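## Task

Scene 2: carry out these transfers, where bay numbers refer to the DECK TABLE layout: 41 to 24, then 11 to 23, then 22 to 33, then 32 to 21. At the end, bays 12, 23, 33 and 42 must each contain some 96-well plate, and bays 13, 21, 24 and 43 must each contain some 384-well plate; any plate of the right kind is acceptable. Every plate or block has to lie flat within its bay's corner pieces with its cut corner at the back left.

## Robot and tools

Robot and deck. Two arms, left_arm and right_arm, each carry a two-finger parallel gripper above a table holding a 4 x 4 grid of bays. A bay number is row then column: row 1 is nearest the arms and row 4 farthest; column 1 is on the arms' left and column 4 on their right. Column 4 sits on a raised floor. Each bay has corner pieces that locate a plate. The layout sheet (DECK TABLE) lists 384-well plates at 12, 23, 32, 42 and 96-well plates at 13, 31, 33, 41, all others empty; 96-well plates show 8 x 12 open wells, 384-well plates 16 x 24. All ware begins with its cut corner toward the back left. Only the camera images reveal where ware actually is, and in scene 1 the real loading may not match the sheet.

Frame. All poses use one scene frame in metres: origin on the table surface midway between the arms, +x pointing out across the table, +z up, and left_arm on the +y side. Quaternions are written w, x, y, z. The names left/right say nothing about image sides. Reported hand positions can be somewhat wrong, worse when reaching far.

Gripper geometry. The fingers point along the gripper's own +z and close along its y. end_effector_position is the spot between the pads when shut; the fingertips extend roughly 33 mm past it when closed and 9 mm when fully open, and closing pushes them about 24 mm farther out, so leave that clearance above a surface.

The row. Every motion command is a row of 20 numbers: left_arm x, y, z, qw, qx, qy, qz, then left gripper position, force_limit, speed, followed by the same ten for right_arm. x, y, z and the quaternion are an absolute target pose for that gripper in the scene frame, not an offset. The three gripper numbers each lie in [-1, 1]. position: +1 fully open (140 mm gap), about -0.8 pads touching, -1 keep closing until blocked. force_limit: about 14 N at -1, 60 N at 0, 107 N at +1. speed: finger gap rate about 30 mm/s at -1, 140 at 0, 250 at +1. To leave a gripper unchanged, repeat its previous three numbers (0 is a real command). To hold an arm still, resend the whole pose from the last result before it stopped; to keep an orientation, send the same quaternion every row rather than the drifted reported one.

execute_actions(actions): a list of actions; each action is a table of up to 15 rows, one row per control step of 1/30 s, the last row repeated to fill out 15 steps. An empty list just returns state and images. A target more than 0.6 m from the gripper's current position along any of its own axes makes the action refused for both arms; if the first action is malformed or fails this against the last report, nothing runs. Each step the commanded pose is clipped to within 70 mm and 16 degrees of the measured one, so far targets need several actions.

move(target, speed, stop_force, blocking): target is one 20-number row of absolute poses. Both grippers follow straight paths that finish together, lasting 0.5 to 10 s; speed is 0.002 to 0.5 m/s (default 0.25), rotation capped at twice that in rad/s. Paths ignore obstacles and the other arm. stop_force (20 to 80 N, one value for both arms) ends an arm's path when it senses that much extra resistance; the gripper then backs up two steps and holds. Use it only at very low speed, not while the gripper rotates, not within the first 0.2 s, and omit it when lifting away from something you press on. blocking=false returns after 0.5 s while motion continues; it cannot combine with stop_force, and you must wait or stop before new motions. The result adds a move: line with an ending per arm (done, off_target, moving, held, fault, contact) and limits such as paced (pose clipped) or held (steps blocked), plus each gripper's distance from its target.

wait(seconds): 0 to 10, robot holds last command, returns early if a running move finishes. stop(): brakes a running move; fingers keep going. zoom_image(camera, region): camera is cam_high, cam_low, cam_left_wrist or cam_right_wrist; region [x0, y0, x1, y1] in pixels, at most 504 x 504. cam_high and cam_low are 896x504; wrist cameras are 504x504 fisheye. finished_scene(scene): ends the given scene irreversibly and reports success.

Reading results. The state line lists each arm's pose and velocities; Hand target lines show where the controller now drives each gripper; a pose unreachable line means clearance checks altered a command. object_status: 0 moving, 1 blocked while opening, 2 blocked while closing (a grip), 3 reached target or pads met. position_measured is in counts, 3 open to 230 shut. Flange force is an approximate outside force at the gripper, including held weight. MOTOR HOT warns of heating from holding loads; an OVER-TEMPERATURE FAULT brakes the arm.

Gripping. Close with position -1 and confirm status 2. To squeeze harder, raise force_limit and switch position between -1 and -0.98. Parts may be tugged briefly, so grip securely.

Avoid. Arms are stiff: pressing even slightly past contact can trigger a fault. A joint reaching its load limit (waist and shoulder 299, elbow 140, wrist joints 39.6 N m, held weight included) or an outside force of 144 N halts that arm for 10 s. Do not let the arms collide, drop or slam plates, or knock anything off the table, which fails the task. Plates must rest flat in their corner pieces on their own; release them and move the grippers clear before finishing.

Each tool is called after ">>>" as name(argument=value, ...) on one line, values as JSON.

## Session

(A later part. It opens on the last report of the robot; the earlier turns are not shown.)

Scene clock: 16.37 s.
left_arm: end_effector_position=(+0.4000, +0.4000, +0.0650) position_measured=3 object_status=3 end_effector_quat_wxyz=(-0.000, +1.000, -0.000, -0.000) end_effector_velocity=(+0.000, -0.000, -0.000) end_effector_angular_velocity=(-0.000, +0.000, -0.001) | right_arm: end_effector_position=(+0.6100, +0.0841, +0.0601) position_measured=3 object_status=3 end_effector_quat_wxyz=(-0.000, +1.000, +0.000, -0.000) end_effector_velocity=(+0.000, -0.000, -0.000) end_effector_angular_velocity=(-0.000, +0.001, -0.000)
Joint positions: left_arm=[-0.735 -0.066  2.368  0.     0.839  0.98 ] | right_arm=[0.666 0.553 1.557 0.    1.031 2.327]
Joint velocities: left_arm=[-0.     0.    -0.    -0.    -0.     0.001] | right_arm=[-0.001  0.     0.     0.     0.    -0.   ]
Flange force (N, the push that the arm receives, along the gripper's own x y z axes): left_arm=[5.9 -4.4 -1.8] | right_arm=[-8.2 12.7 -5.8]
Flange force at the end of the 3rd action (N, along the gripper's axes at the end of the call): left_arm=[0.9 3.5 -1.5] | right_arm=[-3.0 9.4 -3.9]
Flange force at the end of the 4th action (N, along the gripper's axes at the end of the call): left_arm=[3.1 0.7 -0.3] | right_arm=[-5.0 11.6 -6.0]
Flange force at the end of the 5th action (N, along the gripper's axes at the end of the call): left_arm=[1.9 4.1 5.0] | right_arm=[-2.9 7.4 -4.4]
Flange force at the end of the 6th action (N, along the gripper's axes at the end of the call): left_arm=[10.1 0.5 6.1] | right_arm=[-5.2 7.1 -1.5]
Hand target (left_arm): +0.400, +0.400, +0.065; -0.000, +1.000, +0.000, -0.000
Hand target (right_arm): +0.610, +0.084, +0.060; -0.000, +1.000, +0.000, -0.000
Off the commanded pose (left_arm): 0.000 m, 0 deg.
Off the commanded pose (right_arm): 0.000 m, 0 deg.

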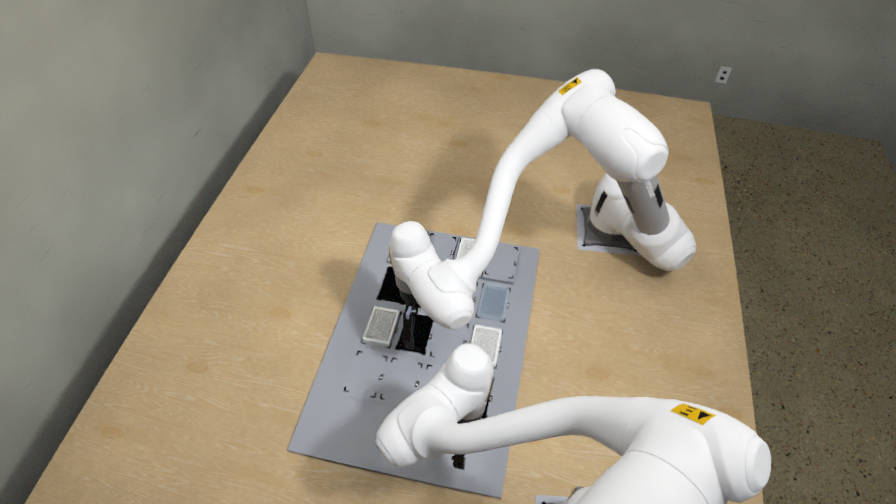

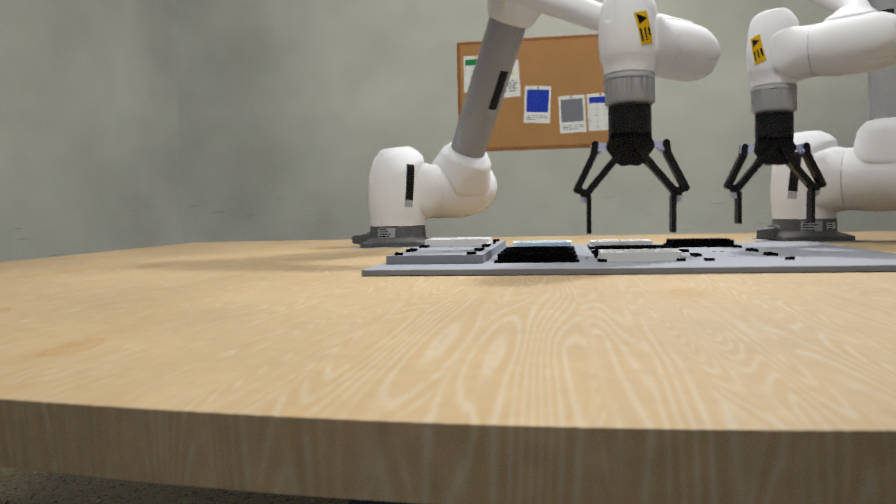

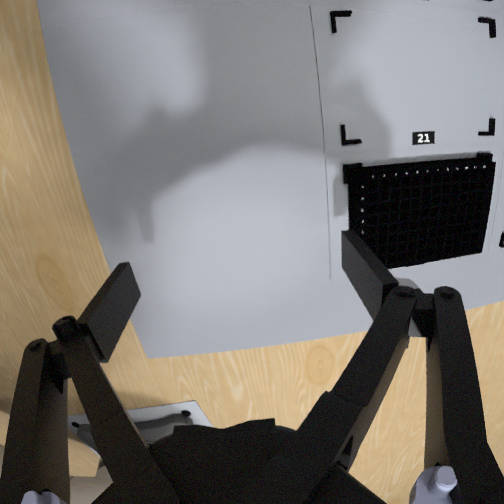

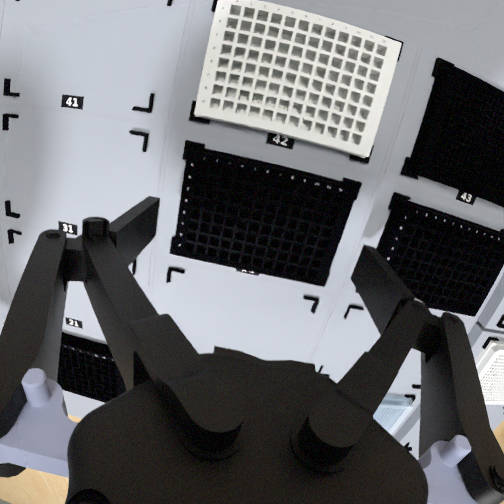

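>>> execute_actions(actions=[[[0.40,0.40,0.065,0,1,0,0,1,-0.5,0,0.6103,0.084,0.033,0,1,0,0,1,-0.5,0]],[[0.40,0.40,0.065,0,1,0,0,1,-0.5,0,0.6103,0.084,0.033,0,1,0,0,-1,-0.5,-0.4]],[[0.40,0.40,0.06,0,1,0,0,1,-0.5,0,0.6103,0.084,0.065,0,1,0,0,-1,-0.5,-0.4]]])

Scene clock: 18.20 s.
left_arm: end_effector_position=(+0.4000, +0.4000, +0.0600) position_measured=3 object_status=3 end_effector_quat_wxyz=(+0.000, +1.000, +0.000, -0.000) end_effector_velocity=(+0.000, -0.000, +0.000) end_effector_angular_velocity=(-0.001, -0.002, -0.002) | right_arm: end_effector_position=(+0.6102, +0.0839, +0.0650) position_measured=37 object_status=2 end_effector_quat_wxyz=(+0.000, +1.000, +0.000, -0.000) end_effector_velocity=(-0.001, -0.000, -0.000) end_effector_angular_velocity=(-0.002, +0.001, +0.001)
Joint positions: left_arm=[-0.735 -0.058  2.373 -0.     0.826  0.98 ] | right_arm=[0.666 0.549 1.554 0.    1.038 2.327]
Joint velocities: left_arm=[-0.001 -0.001  0.     0.001 -0.002 -0.   ] | right_arm=[ 0.001 -0.     0.001 -0.001  0.001 -0.   ]
Flange force (N, the push that the arm receives, along the gripper's own x y z axes): left_arm=[-4.1 -2.2 -5.1] | right_arm=[-9.9 12.0 -5.1]
Flange force at the end of the 1st action (N, along the gripper's axes at the end of the call): left_arm=[3.0 3.2 0.7] | right_arm=[-4.1 10.4 -5.4]
Flange force at the end of the 2nd action (N, along the gripper's axes at the end of the call): left_arm=[6.5 -4.2 -0.4] | right_arm=[-4.4 10.4 -27.8]
Hand target (left_arm): +0.400, +0.400, +0.060; +0.000, +1.000, -0.000, -0.000
Hand target (right_arm): +0.610, +0.084, +0.065; -0.000, +1.000, +0.000, -0.000
Off the commanded pose (left_arm): 0.000 m, 0 deg.
Off the commanded pose (right_arm): 0.000 m, 0 deg.

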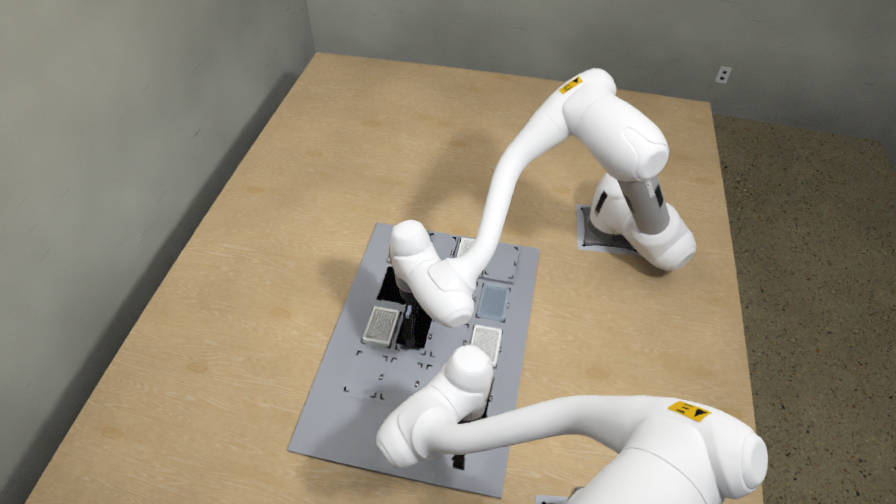

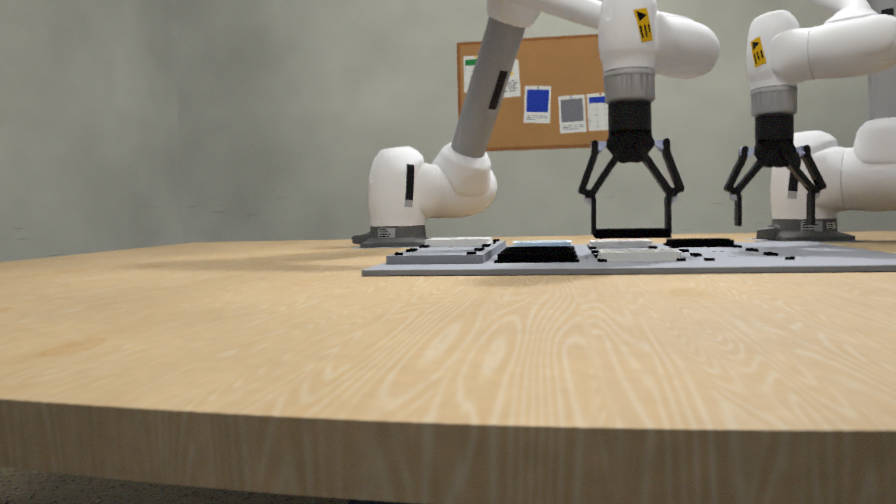

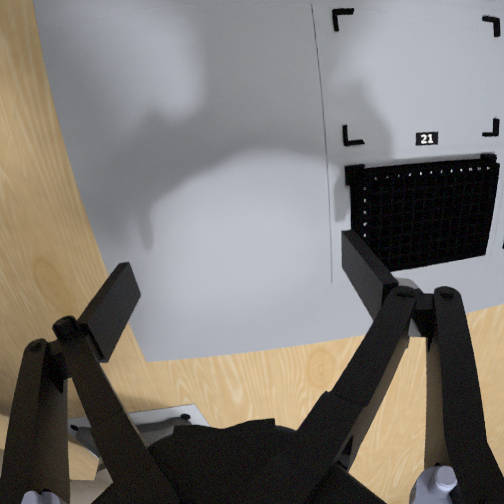

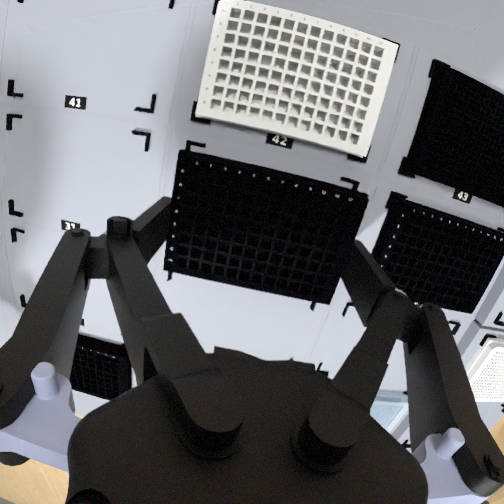

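>>> execute_actions(actions=[[[0.40,0.40,0.06,0,1,0,0,1,-0.5,0,0.60,-0.01,0.072,0,1,0,0,-1,-0.5,-0.4]],[[0.40,0.32,0.06,0,1,0,0,1,-0.5,0,0.58,-0.11,0.08,0,1,0,0,-1,-0.5,-0.4]],[[0.399,0.22,0.06,0,1,0,0,1,-0.5,0,0.56,-0.21,0.08,0,1,0,0,-1,-0.5,-0.4]],[[0.399,0.14,0.06,0,1,0,0,1,-0.5,0,0.55,-0.28,0.08,0,1,0,0,-1,-0.5,-0.4]],[[0.399,0.082,0.055,0,1,0,0,1,-0.5,0,0.55,-0.28,0.08,0,1,0,0,-1,-0.5,-0.4]],[[0.399,0.082,0.0315,0,1,0,0,1,-0.5,0,0.55,-0.28,0.08,0,1,0,0,-1,-0.5,-0.4]],[[0.399,0.082,0.0315,0,1,0,0,-1,-0.5,-0.4,0.55,-0.28,0.08,0,1,0,0,-1,-0.5,-0.4]],[[0.399,0.082,0.063,0,1,0,0,-1,-0.5,-0.4,0.55,-0.28,0.08,0,1,0,0,-1,-0.5,-0.4]]])

Scene clock: 22.73 s.
left_arm: end_effector_position=(+0.3990, +0.0820, +0.0630) position_measured=37 object_status=2 end_effector_quat_wxyz=(-0.000, +1.000, +0.000, +0.000) end_effector_velocity=(+0.001, -0.000, -0.000) end_effector_angular_velocity=(-0.000, -0.000, +0.000) | right_arm: end_effector_position=(+0.5500, -0.2800, +0.0800) position_measured=37 object_status=2 end_effector_quat_wxyz=(-0.000, +1.000, +0.000, -0.000) end_effector_velocity=(+0.001, +0.000, +0.001) end_effector_angular_velocity=(+0.001, -0.002, +0.000)
Joint positions: left_arm=[-1.188  0.269  1.99   0.     0.883  0.527] | right_arm=[0.249 0.176 2.072 0.    0.893 1.91 ]
Joint velocities: left_arm=[ 0.001  0.    -0.     0.    -0.001 -0.   ] | right_arm=[-0.    -0.001 -0.001  0.    -0.    -0.001]
Flange force (N, the push that the arm receives, along the gripper's own x y z axes): left_arm=[-3.2 0.6 0.5] | right_arm=[-5.5 9.4 -4.5]
Flange force at the end of the 4th action (N, along the gripper's axes at the end of the call): left_arm=[5.7 1.9 2.5] | right_arm=[-9.2 7.5 -5.7]
Flange force at the end of the 5th action (N, along the gripper's axes at the end of the call): left_arm=[-2.3 4.6 0.2] | right_arm=[-8.9 10.0 -6.1]
Flange force at the end of the 6th action (N, along the gripper's axes at the end of the call): left_arm=[0.9 3.9 1.0] | right_arm=[-3.9 6.6 -3.0]
Flange force at the end of the 7th action (N, along the gripper's axes at the end of the call): left_arm=[0.1 -5.0 -33.9] | right_arm=[-4.4 4.9 -4.6]
Hand target (left_arm): +0.399, +0.082, +0.063; -0.000, +1.000, +0.000, +0.000
Hand target (right_arm): +0.550, -0.280, +0.080; -0.000, +1.000, +0.000, -0.000
Off the commanded pose (left_arm): 0.000 m, 0 deg.
Off the commanded pose (right_arm): 0.000 m, 0 deg.

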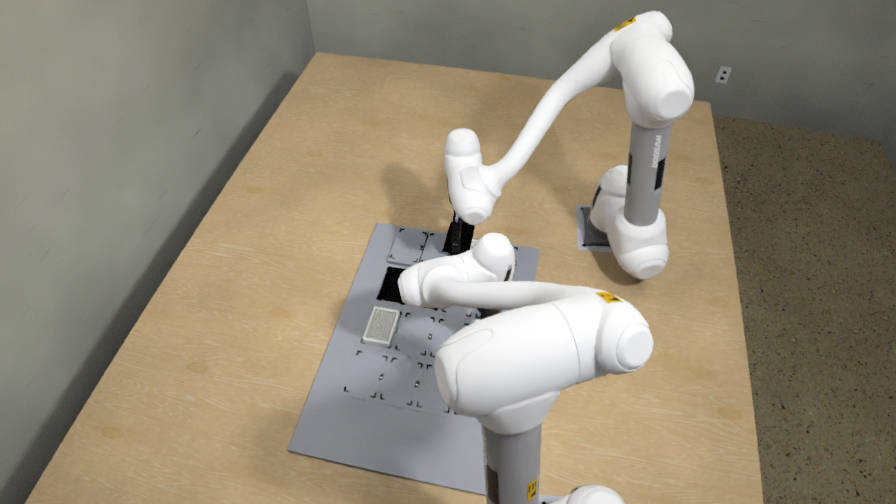

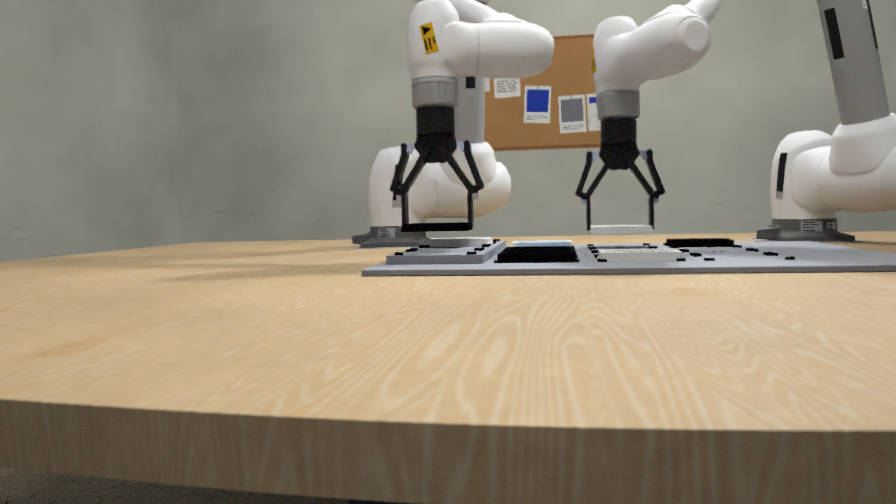

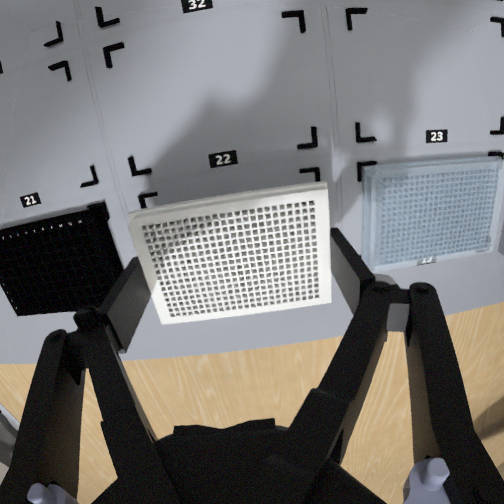

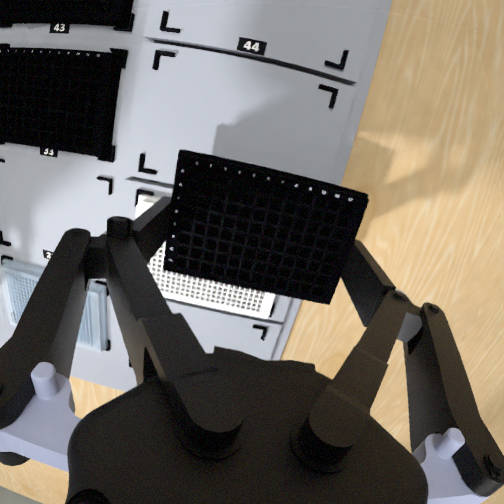

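>>> execute_actions(actions=[[[0.46,0.165,0.063,0,1,0,0,-1,-0.5,-0.4,0.53,-0.19,0.08,0,1,0,0,-1,-0.5,-0.4]],[[0.506,0.2458,0.06,0,1,0,0,-1,-0.5,-0.4,0.5037,-0.081,0.075,0,1,0,0,-1,-0.5,-0.4]],[[0.506,0.2458,0.043,0,1,0,0,-1,-0.5,-0.4,0.5037,-0.081,0.044,0,1,0,0,-1,-0.5,-0.4]]])

>>> move(target=[0.506,0.2458,0.0315,0,1,0,0,-1,-0.5,-0.4,0.5037,-0.081,0.032,0,1,0,0,-1,-0.5,-0.4], speed=0.015, stop_force=20)

Scene clock: 24.53 s.
left_arm: end_effector_position=(+0.5060, +0.2458, +0.0430) position_measured=37 object_status=2 end_effector_quat_wxyz=(+0.000, +1.000, -0.000, -0.000) end_effector_velocity=(+0.000, +0.001, -0.000) end_effector_angular_velocity=(+0.000, +0.001, +0.002) | right_arm: end_effector_position=(+0.5037, -0.0810, +0.0440) position_measured=37 object_status=2 end_effector_quat_wxyz=(+0.000, +1.000, +0.000, -0.000) end_effector_velocity=(+0.001, -0.000, +0.000) end_effector_angular_velocity=(+0.001, -0.001, -0.002)
Joint positions: left_arm=[-0.86   0.228  2.093 -0.     0.821  0.855] | right_arm=[ 0.589  0.313  1.971 -0.     0.857  2.251]
Joint velocities: left_arm=[ 0.001  0.    -0.    -0.     0.    -0.001] | right_arm=[-0.001 -0.    -0.     0.    -0.     0.001]
Flange force (N, the push that the arm receives, along the gripper's own x y z axes): left_arm=[12.1 0.1 3.7] | right_arm=[-3.4 10.9 -5.2]
Flange force at the end of the 1st action (N, along the gripper's axes at the end of the call): left_arm=[3.0 -1.1 -0.7] | right_arm=[-4.5 9.7 -4.4]
Flange force at the end of the 2nd action (N, along the gripper's axes at the end of the call): left_arm=[6.9 0.7 1.6] | right_arm=[1.3 7.2 -2.8]
Hand target (left_arm): +0.506, +0.246, +0.043; +0.000, +1.000, -0.000, -0.000
Hand target (right_arm): +0.504, -0.081, +0.044; +0.000, +1.000, -0.000, +0.000
Off the commanded pose (left_arm): 0.000 m, 0 deg.
Off the commanded pose (right_arm): 0.000 m, 0 deg.

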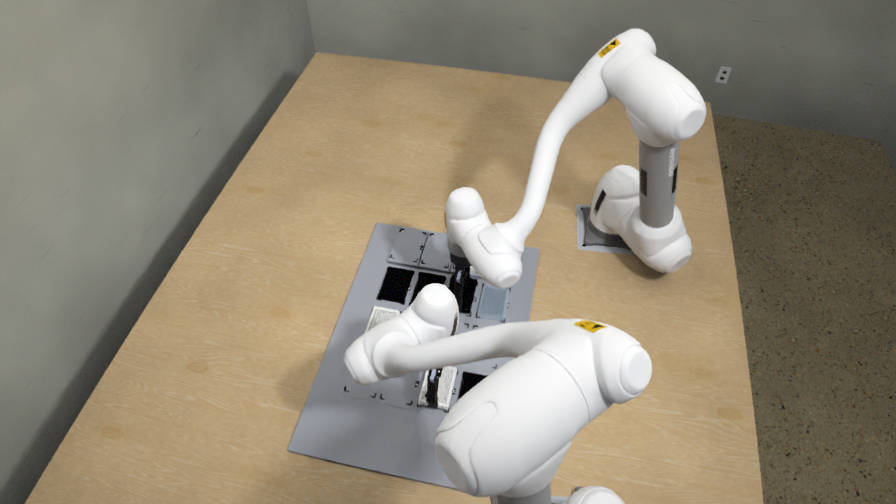

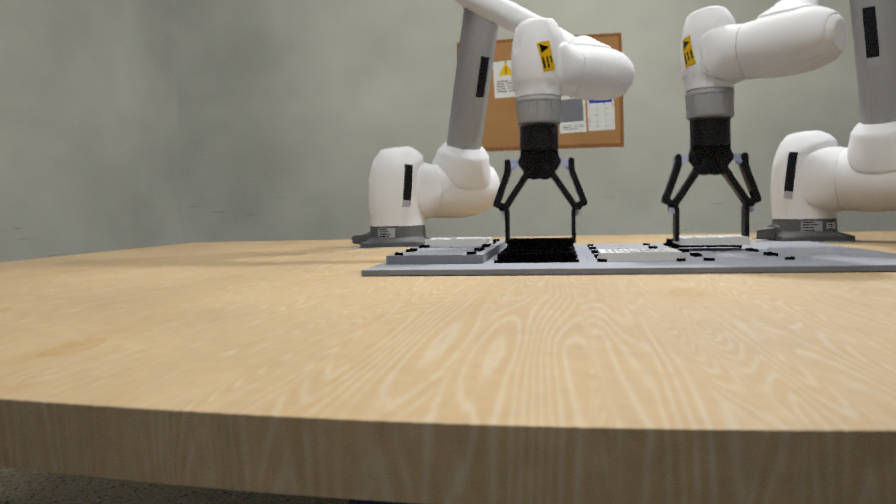

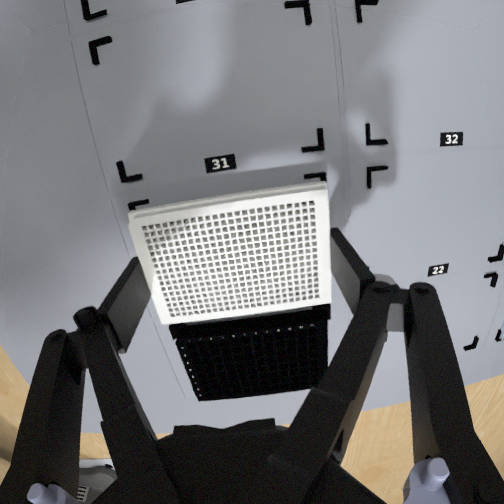

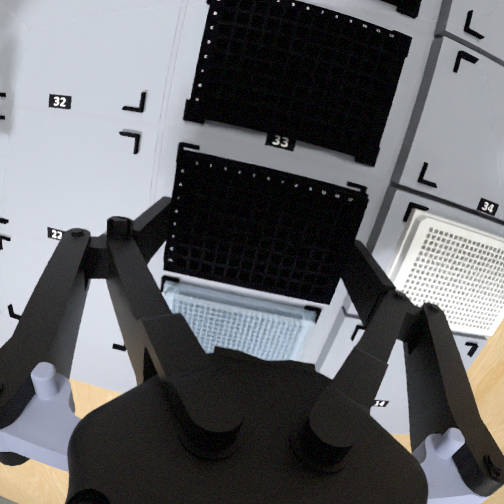

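Scene clock: 25.63 s.
left_arm: end_effector_position=(+0.5059, +0.2459, +0.0320) position_measured=37 object_status=2 end_effector_quat_wxyz=(-0.000, +1.000, -0.000, -0.000) end_effector_velocity=(+0.000, -0.001, +0.001) end_effector_angular_velocity=(-0.001, -0.001, -0.002) | right_arm: end_effector_position=(+0.5037, -0.0810, +0.0329) position_measured=37 object_status=2 end_effector_quat_wxyz=(-0.000, +1.000, -0.000, +0.000) end_effector_velocity=(-0.000, +0.000, +0.002) end_effector_angular_velocity=(+0.001, -0.001, -0.000)
Joint positions: left_arm=[-0.86   0.242  2.101 -0.     0.799  0.855] | right_arm=[0.589 0.326 1.978 0.    0.837 2.251]
Joint velocities: left_arm=[-0.001 -0.001 -0.001  0.     0.     0.   ] | right_arm=[ 0.    -0.002 -0.001  0.001  0.002  0.   ]
Flange force (N, the push that the arm receives, along the gripper's own x y z axes): left_arm=[0.4 -2.8 -15.9] | right_arm=[-4.5 -1.4 -23.5]
Hand target (left_arm): +0.506, +0.246, +0.032; +0.000, +1.000, -0.000, -0.000
Hand target (right_arm): +0.504, -0.081, +0.033; -0.000, +1.000, -0.000, +0.000
Off the commanded pose (left_arm): 0.000 m, 0 deg.
Off the commanded pose (right_arm): 0.001 m, 0 deg.
move: contact (left_arm, right_arm)

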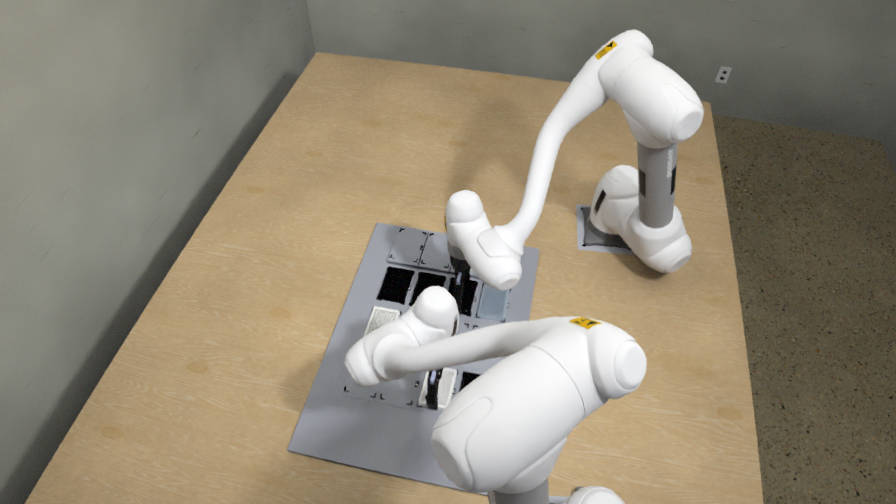

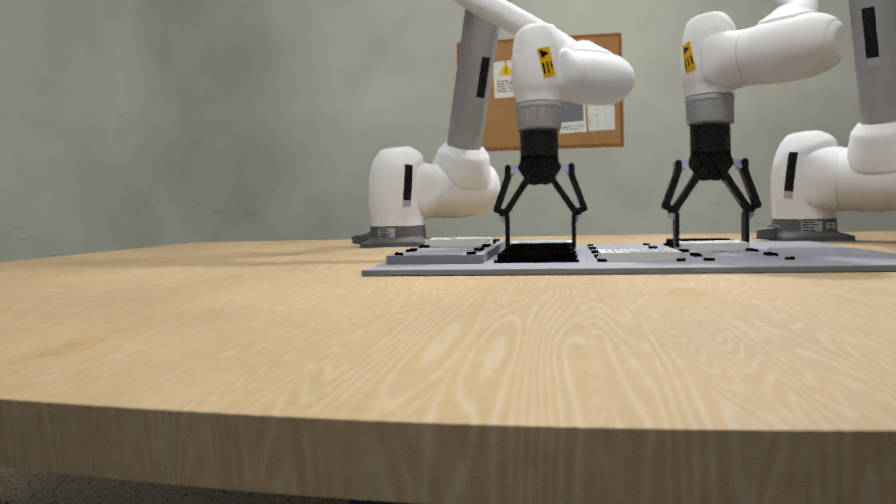

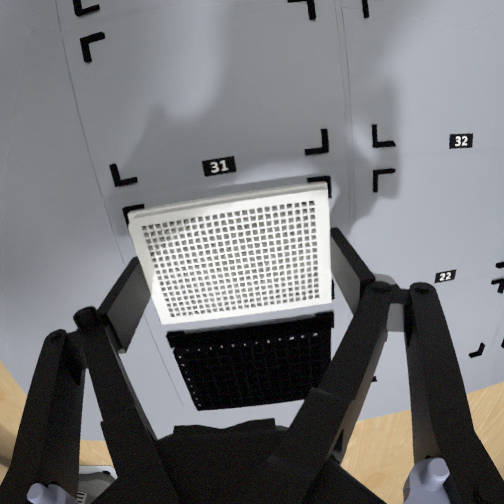

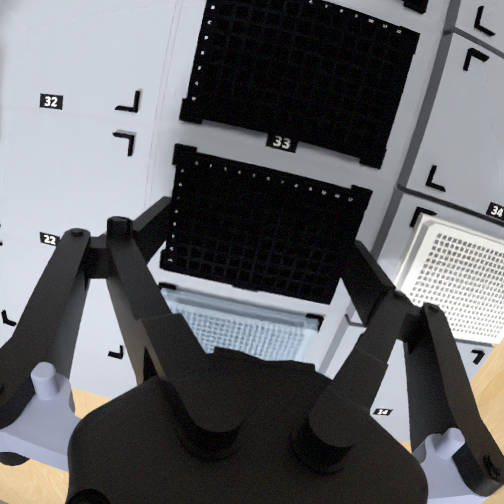

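Both seated.

>>> execute_actions(actions=[[[0.506,0.2458,0.0325,0,1,0,0,1,-0.5,0,0.5037,-0.081,0.0335,0,1,0,0,1,-0.5,0]],[[0.506,0.2458,0.055,0,1,0,0,1,-0.5,0,0.5037,-0.081,0.08,0,1,0,0,1,-0.5,0]],[[0.399,0.2458,0.055,0,1,0,0,1,-0.5,0,0.49,-0.17,0.09,0,1,0,0,1,-0.5,0]],[[0.399,0.2458,0.032,0,1,0,0,1,-0.5,0,0.47,-0.27,0.1,0,1,0,0,1,-0.5,0]],[[0.399,0.2458,0.032,0,1,0,0,-1,-0.5,-0.4,0.45,-0.36,0.11,0,1,0,0,1,-0.5,0]],[[0.399,0.2458,0.05,0,1,0,0,-1,-0.5,-0.4,0.44,-0.42,0.12,0,1,0,0,1,-0.5,0]],[[0.399,0.165,0.05,0,1,0,0,-1,-0.5,-0.4,0.44,-0.42,0.12,0,1,0,0,1,-0.5,0]],[[0.399,0.082,0.046,0,1,0,0,-1,-0.5,-0.4,0.44,-0.42,0.12,0,1,0,0,1,-0.5,0]]])

>>> move(target=[0.399,0.082,0.0315,0,1,0,0,-1,-0.5,-0.4,0.44,-0.42,0.12,0,1,0,0,1,-0.5,0], speed=0.018, stop_force=20)

Scene clock: 30.00 s.
left_arm: end_effector_position=(+0.3990, +0.0820, +0.0460) position_measured=38 object_status=2 end_effector_quat_wxyz=(+0.000, +1.000, -0.000, +0.000) end_effector_velocity=(+0.000, -0.000, +0.000) end_effector_angular_velocity=(+0.000, +0.000, +0.001) | right_arm: end_effector_position=(+0.4400, -0.4200, +0.1200) position_measured=3 object_status=3 end_effector_quat_wxyz=(-0.000, +1.000, -0.000, +0.000) end_effector_velocity=(-0.001, -0.000, -0.000) end_effector_angular_velocity=(-0.001, +0.001, +0.001)
Joint positions: left_arm=[-1.188  0.288  2.002 -0.     0.851  0.527] | right_arm=[ 0.009 -0.102  2.276  0.     0.968  1.67 ]
Joint velocities: left_arm=[ 0.     0.    -0.001 -0.     0.001 -0.   ] | right_arm=[ 0.    -0.     0.001 -0.001  0.    -0.   ]
Flange force (N, the push that the arm receives, along the gripper's own x y z axes): left_arm=[0.3 -1.4 -3.7] | right_arm=[-1.7 3.1 0.4]
Flange force at the end of the 4th action (N, along the gripper's axes at the end of the call): left_arm=[2.3 2.3 1.1] | right_arm=[2.6 8.6 -0.1]
Flange force at the end of the 5th action (N, along the gripper's axes at the end of the call): left_arm=[-8.5 1.2 -30.7] | right_arm=[-3.1 8.7 -3.2]
Flange force at the end of the 6th action (N, along the gripper's axes at the end of the call): left_arm=[-1.2 -1.6 0.0] | right_arm=[-7.6 8.0 -5.2]
Flange force at the end of the 7th action (N, along the gripper's axes at the end of the call): left_arm=[-1.0 8.8 3.0] | right_arm=[-6.1 7.1 -1.9]
Hand target (left_arm): +0.399, +0.082, +0.046; +0.000, +1.000, +0.000, +0.000
Hand target (right_arm): +0.440, -0.420, +0.120; -0.000, +1.000, -0.000, -0.000
Off the commanded pose (left_arm): 0.000 m, 0 deg.
Off the commanded pose (right_arm): 0.000 m, 0 deg.

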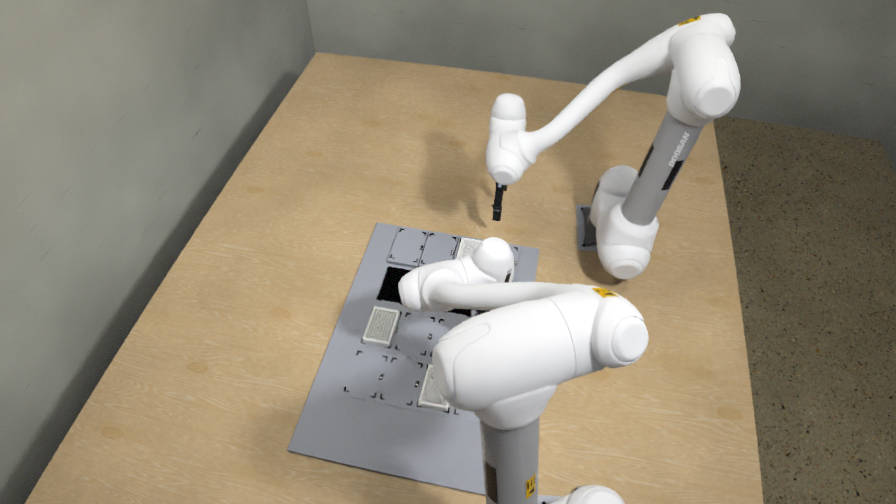

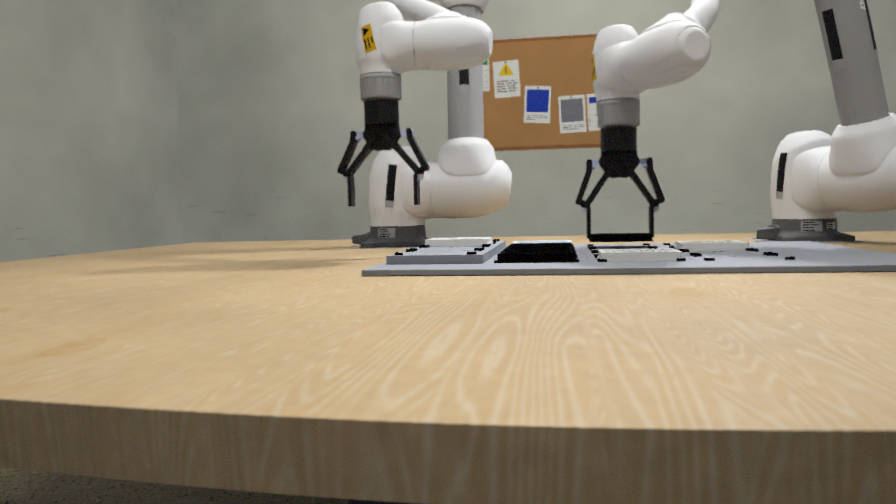

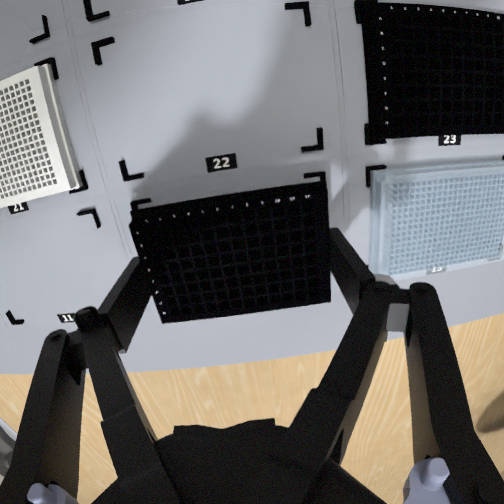

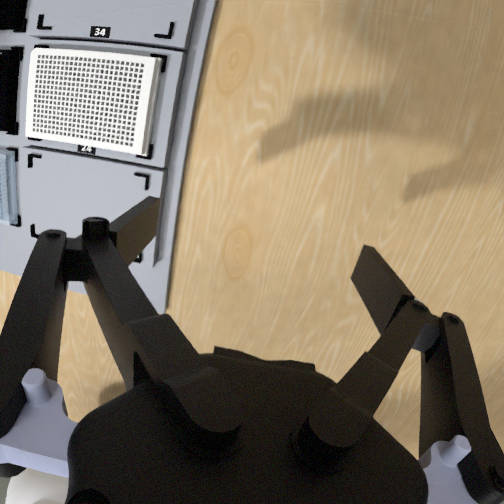

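Scene clock: 31.10 s.
left_arm: end_effector_position=(+0.3990, +0.0820, +0.0322) position_measured=38 object_status=2 end_effector_quat_wxyz=(-0.000, +1.000, -0.000, -0.000) end_effector_velocity=(-0.000, -0.000, +0.001) end_effector_angular_velocity=(+0.000, -0.001, -0.001) | right_arm: end_effector_position=(+0.4400, -0.4200, +0.1200) position_measured=3 object_status=3 end_effector_quat_wxyz=(-0.000, +1.000, -0.000, +0.000) end_effector_velocity=(-0.000, -0.000, -0.000) end_effector_angular_velocity=(-0.001, +0.001, +0.001)
Joint positions: left_arm=[-1.188  0.305  2.012 -0.     0.825  0.527] | right_arm=[ 0.009 -0.102  2.276  0.     0.968  1.67 ]
Joint velocities: left_arm=[-0.001 -0.001 -0.001  0.001  0.002 -0.   ] | right_arm=[ 0.     0.     0.    -0.001  0.     0.   ]
Flange force (N, the push that the arm receives, along the gripper's own x y z axes): left_arm=[-0.4 -0.4 -28.4] | right_arm=[-7.5 10.8 -2.9]
Hand target (left_arm): +0.399, +0.082, +0.032; +0.000, +1.000, -0.000, +0.000
Hand target (right_arm): +0.440, -0.420, +0.120; -0.000, +1.000, +0.000, -0.000
Off the commanded pose (left_arm): 0.001 m, 0 deg.
Off the commanded pose (right_arm): 0.000 m, 0 deg.
move: contact (left_arm)

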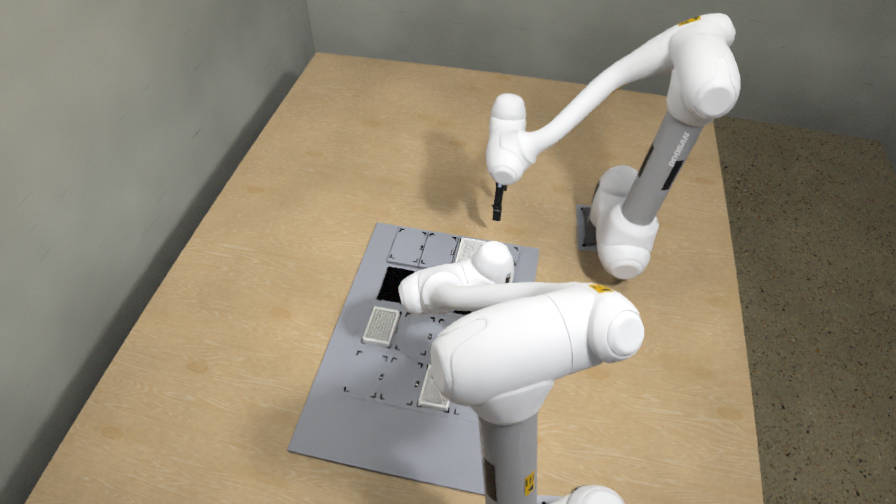

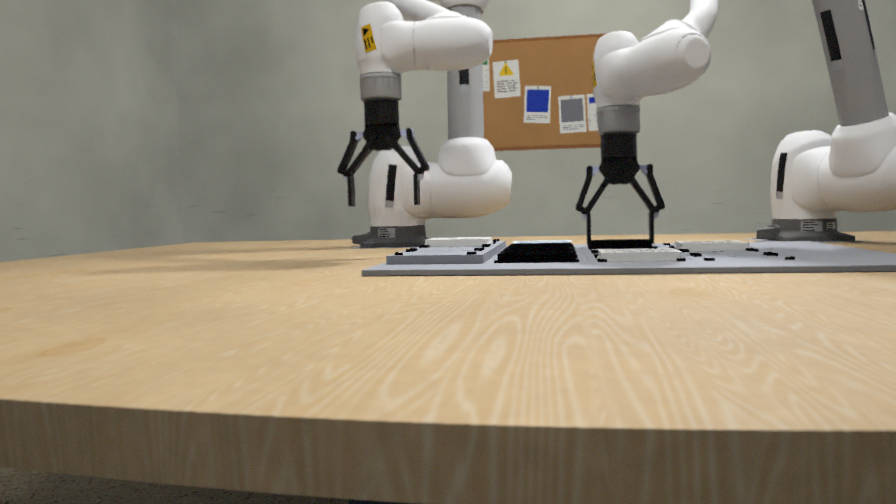

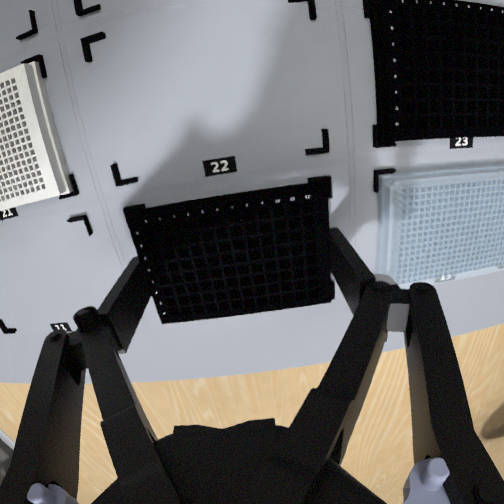

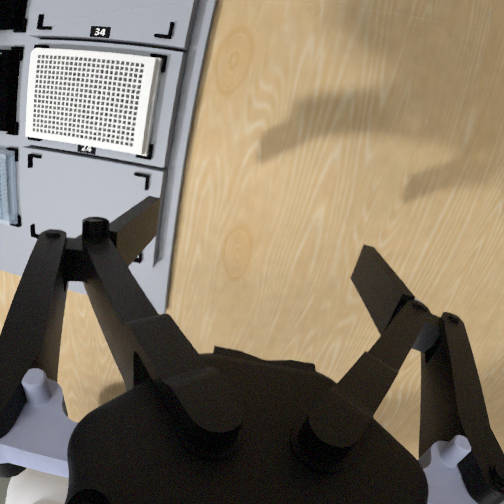

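>>> execute_actions(actions=[[[0.399,0.082,0.033,0,1,0,0,1,-0.5,0,0.44,-0.42,0.12,0,1,0,0,1,-0.5,0]],[[0.399,0.082,0.10,0,1,0,0,1,-0.5,0,0.44,-0.42,0.12,0,1,0,0,1,-0.5,0]],[[0.39,0.15,0.17,0,1,0,0,1,-0.5,0,0.44,-0.42,0.12,0,1,0,0,1,-0.5,0]],[[0.38,0.24,0.2,0,1,0,0,1,-0.5,0,0.44,-0.42,0.12,0,1,0,0,1,-0.5,0]]])

>>> zoom_image(camera="cam_left_wrist", region=[150,0,504,330])

Scene clock: 36.03 s.
left_arm: end_effector_position=(+0.3800, +0.2400, +0.1999) position_measured=3 object_status=3 end_effector_quat_wxyz=(-0.000, +1.000, +0.000, -0.000) end_effector_velocity=(+0.000, +0.000, +0.001) end_effector_angular_velocity=(-0.000, -0.000, -0.000) | right_arm: end_effector_position=(+0.4400, -0.4200, +0.1200) position_measured=3 object_status=3 end_effector_quat_wxyz=(-0.000, +1.000, +0.000, +0.000) end_effector_velocity=(-0.001, -0.000, -0.000) end_effector_angular_velocity=(-0.000, +0.001, -0.001)
Joint positions: left_arm=[-1.05  -0.074  2.086  0.     1.131  0.665] | right_arm=[ 0.009 -0.102  2.276  0.     0.968  1.67 ]
Joint velocities: left_arm=[ 0.    -0.001 -0.001 -0.     0.001  0.001] | right_arm=[-0.001 -0.001  0.001 -0.    -0.     0.   ]
Flange force (N, the push that the arm receives, along the gripper's own x y z axes): left_arm=[1.5 3.6 -3.4] | right_arm=[-9.1 5.8 -2.8]
Flange force at the end of the 1st action (N, along the gripper's axes at the end of the call): left_arm=[6.4 3.2 0.9] | right_arm=[-4.4 4.4 -1.2]
Flange force at the end of the 2nd action (N, along the gripper's axes at the end of the call): left_arm=[11.9 2.8 3.5] | right_arm=[-3.5 9.9 -2.7]
Flange force at the end of the 3rd action (N, along the gripper's axes at the end of the call): left_arm=[5.2 -2.8 -2.8] | right_arm=[-8.3 2.7 -2.3]
Hand target (left_arm): +0.380, +0.240, +0.200; -0.000, +1.000, +0.000, +0.000
Hand target (right_arm): +0.440, -0.420, +0.120; +0.000, +1.000, +0.000, -0.000
Off the commanded pose (left_arm): 0.000 m, 0 deg.
Off the commanded pose (right_arm): 0.000 m, 0 deg.

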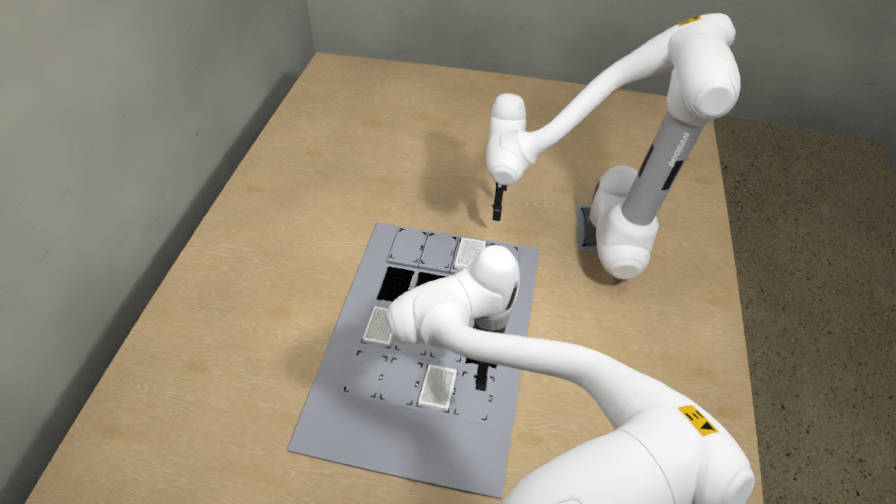

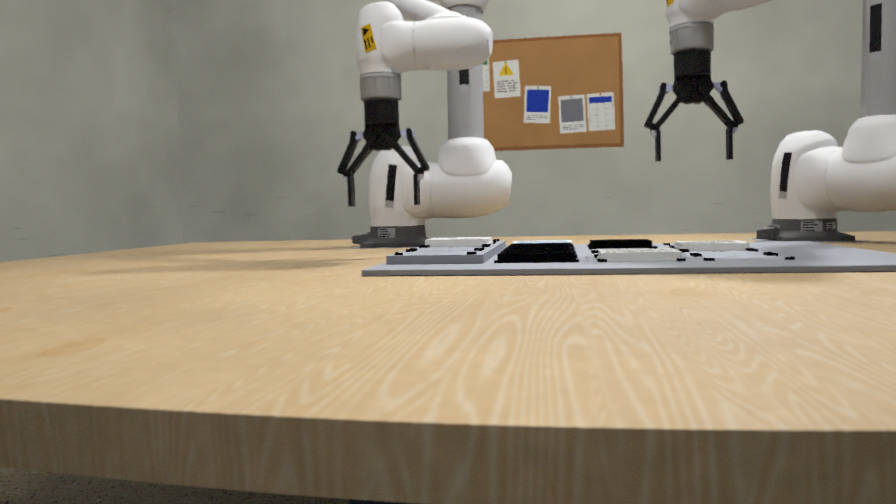

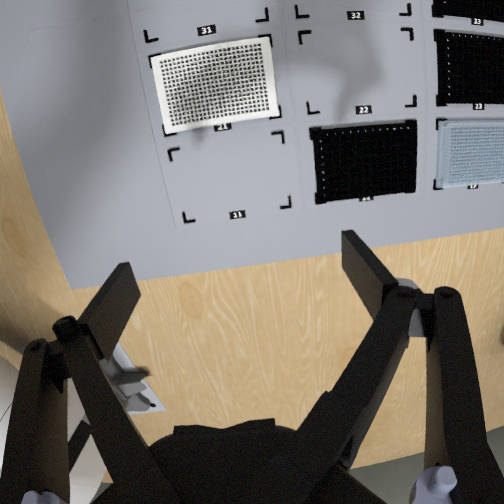

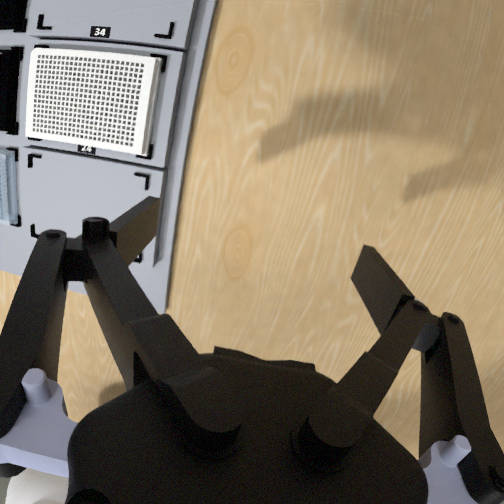

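Region (150, 0, 504, 330) of cam_left_wrist's 504x504 image, scaled by 1.424, with more detail than that image has; it fills the top 470 rows of this view, and the rest is white.

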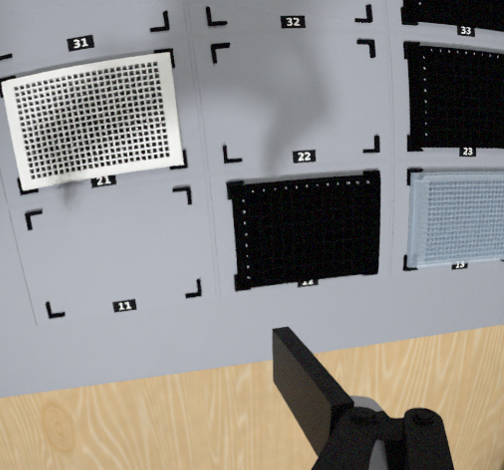

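>>> finished_scene(scene=2)

The scene is finished: the task was done.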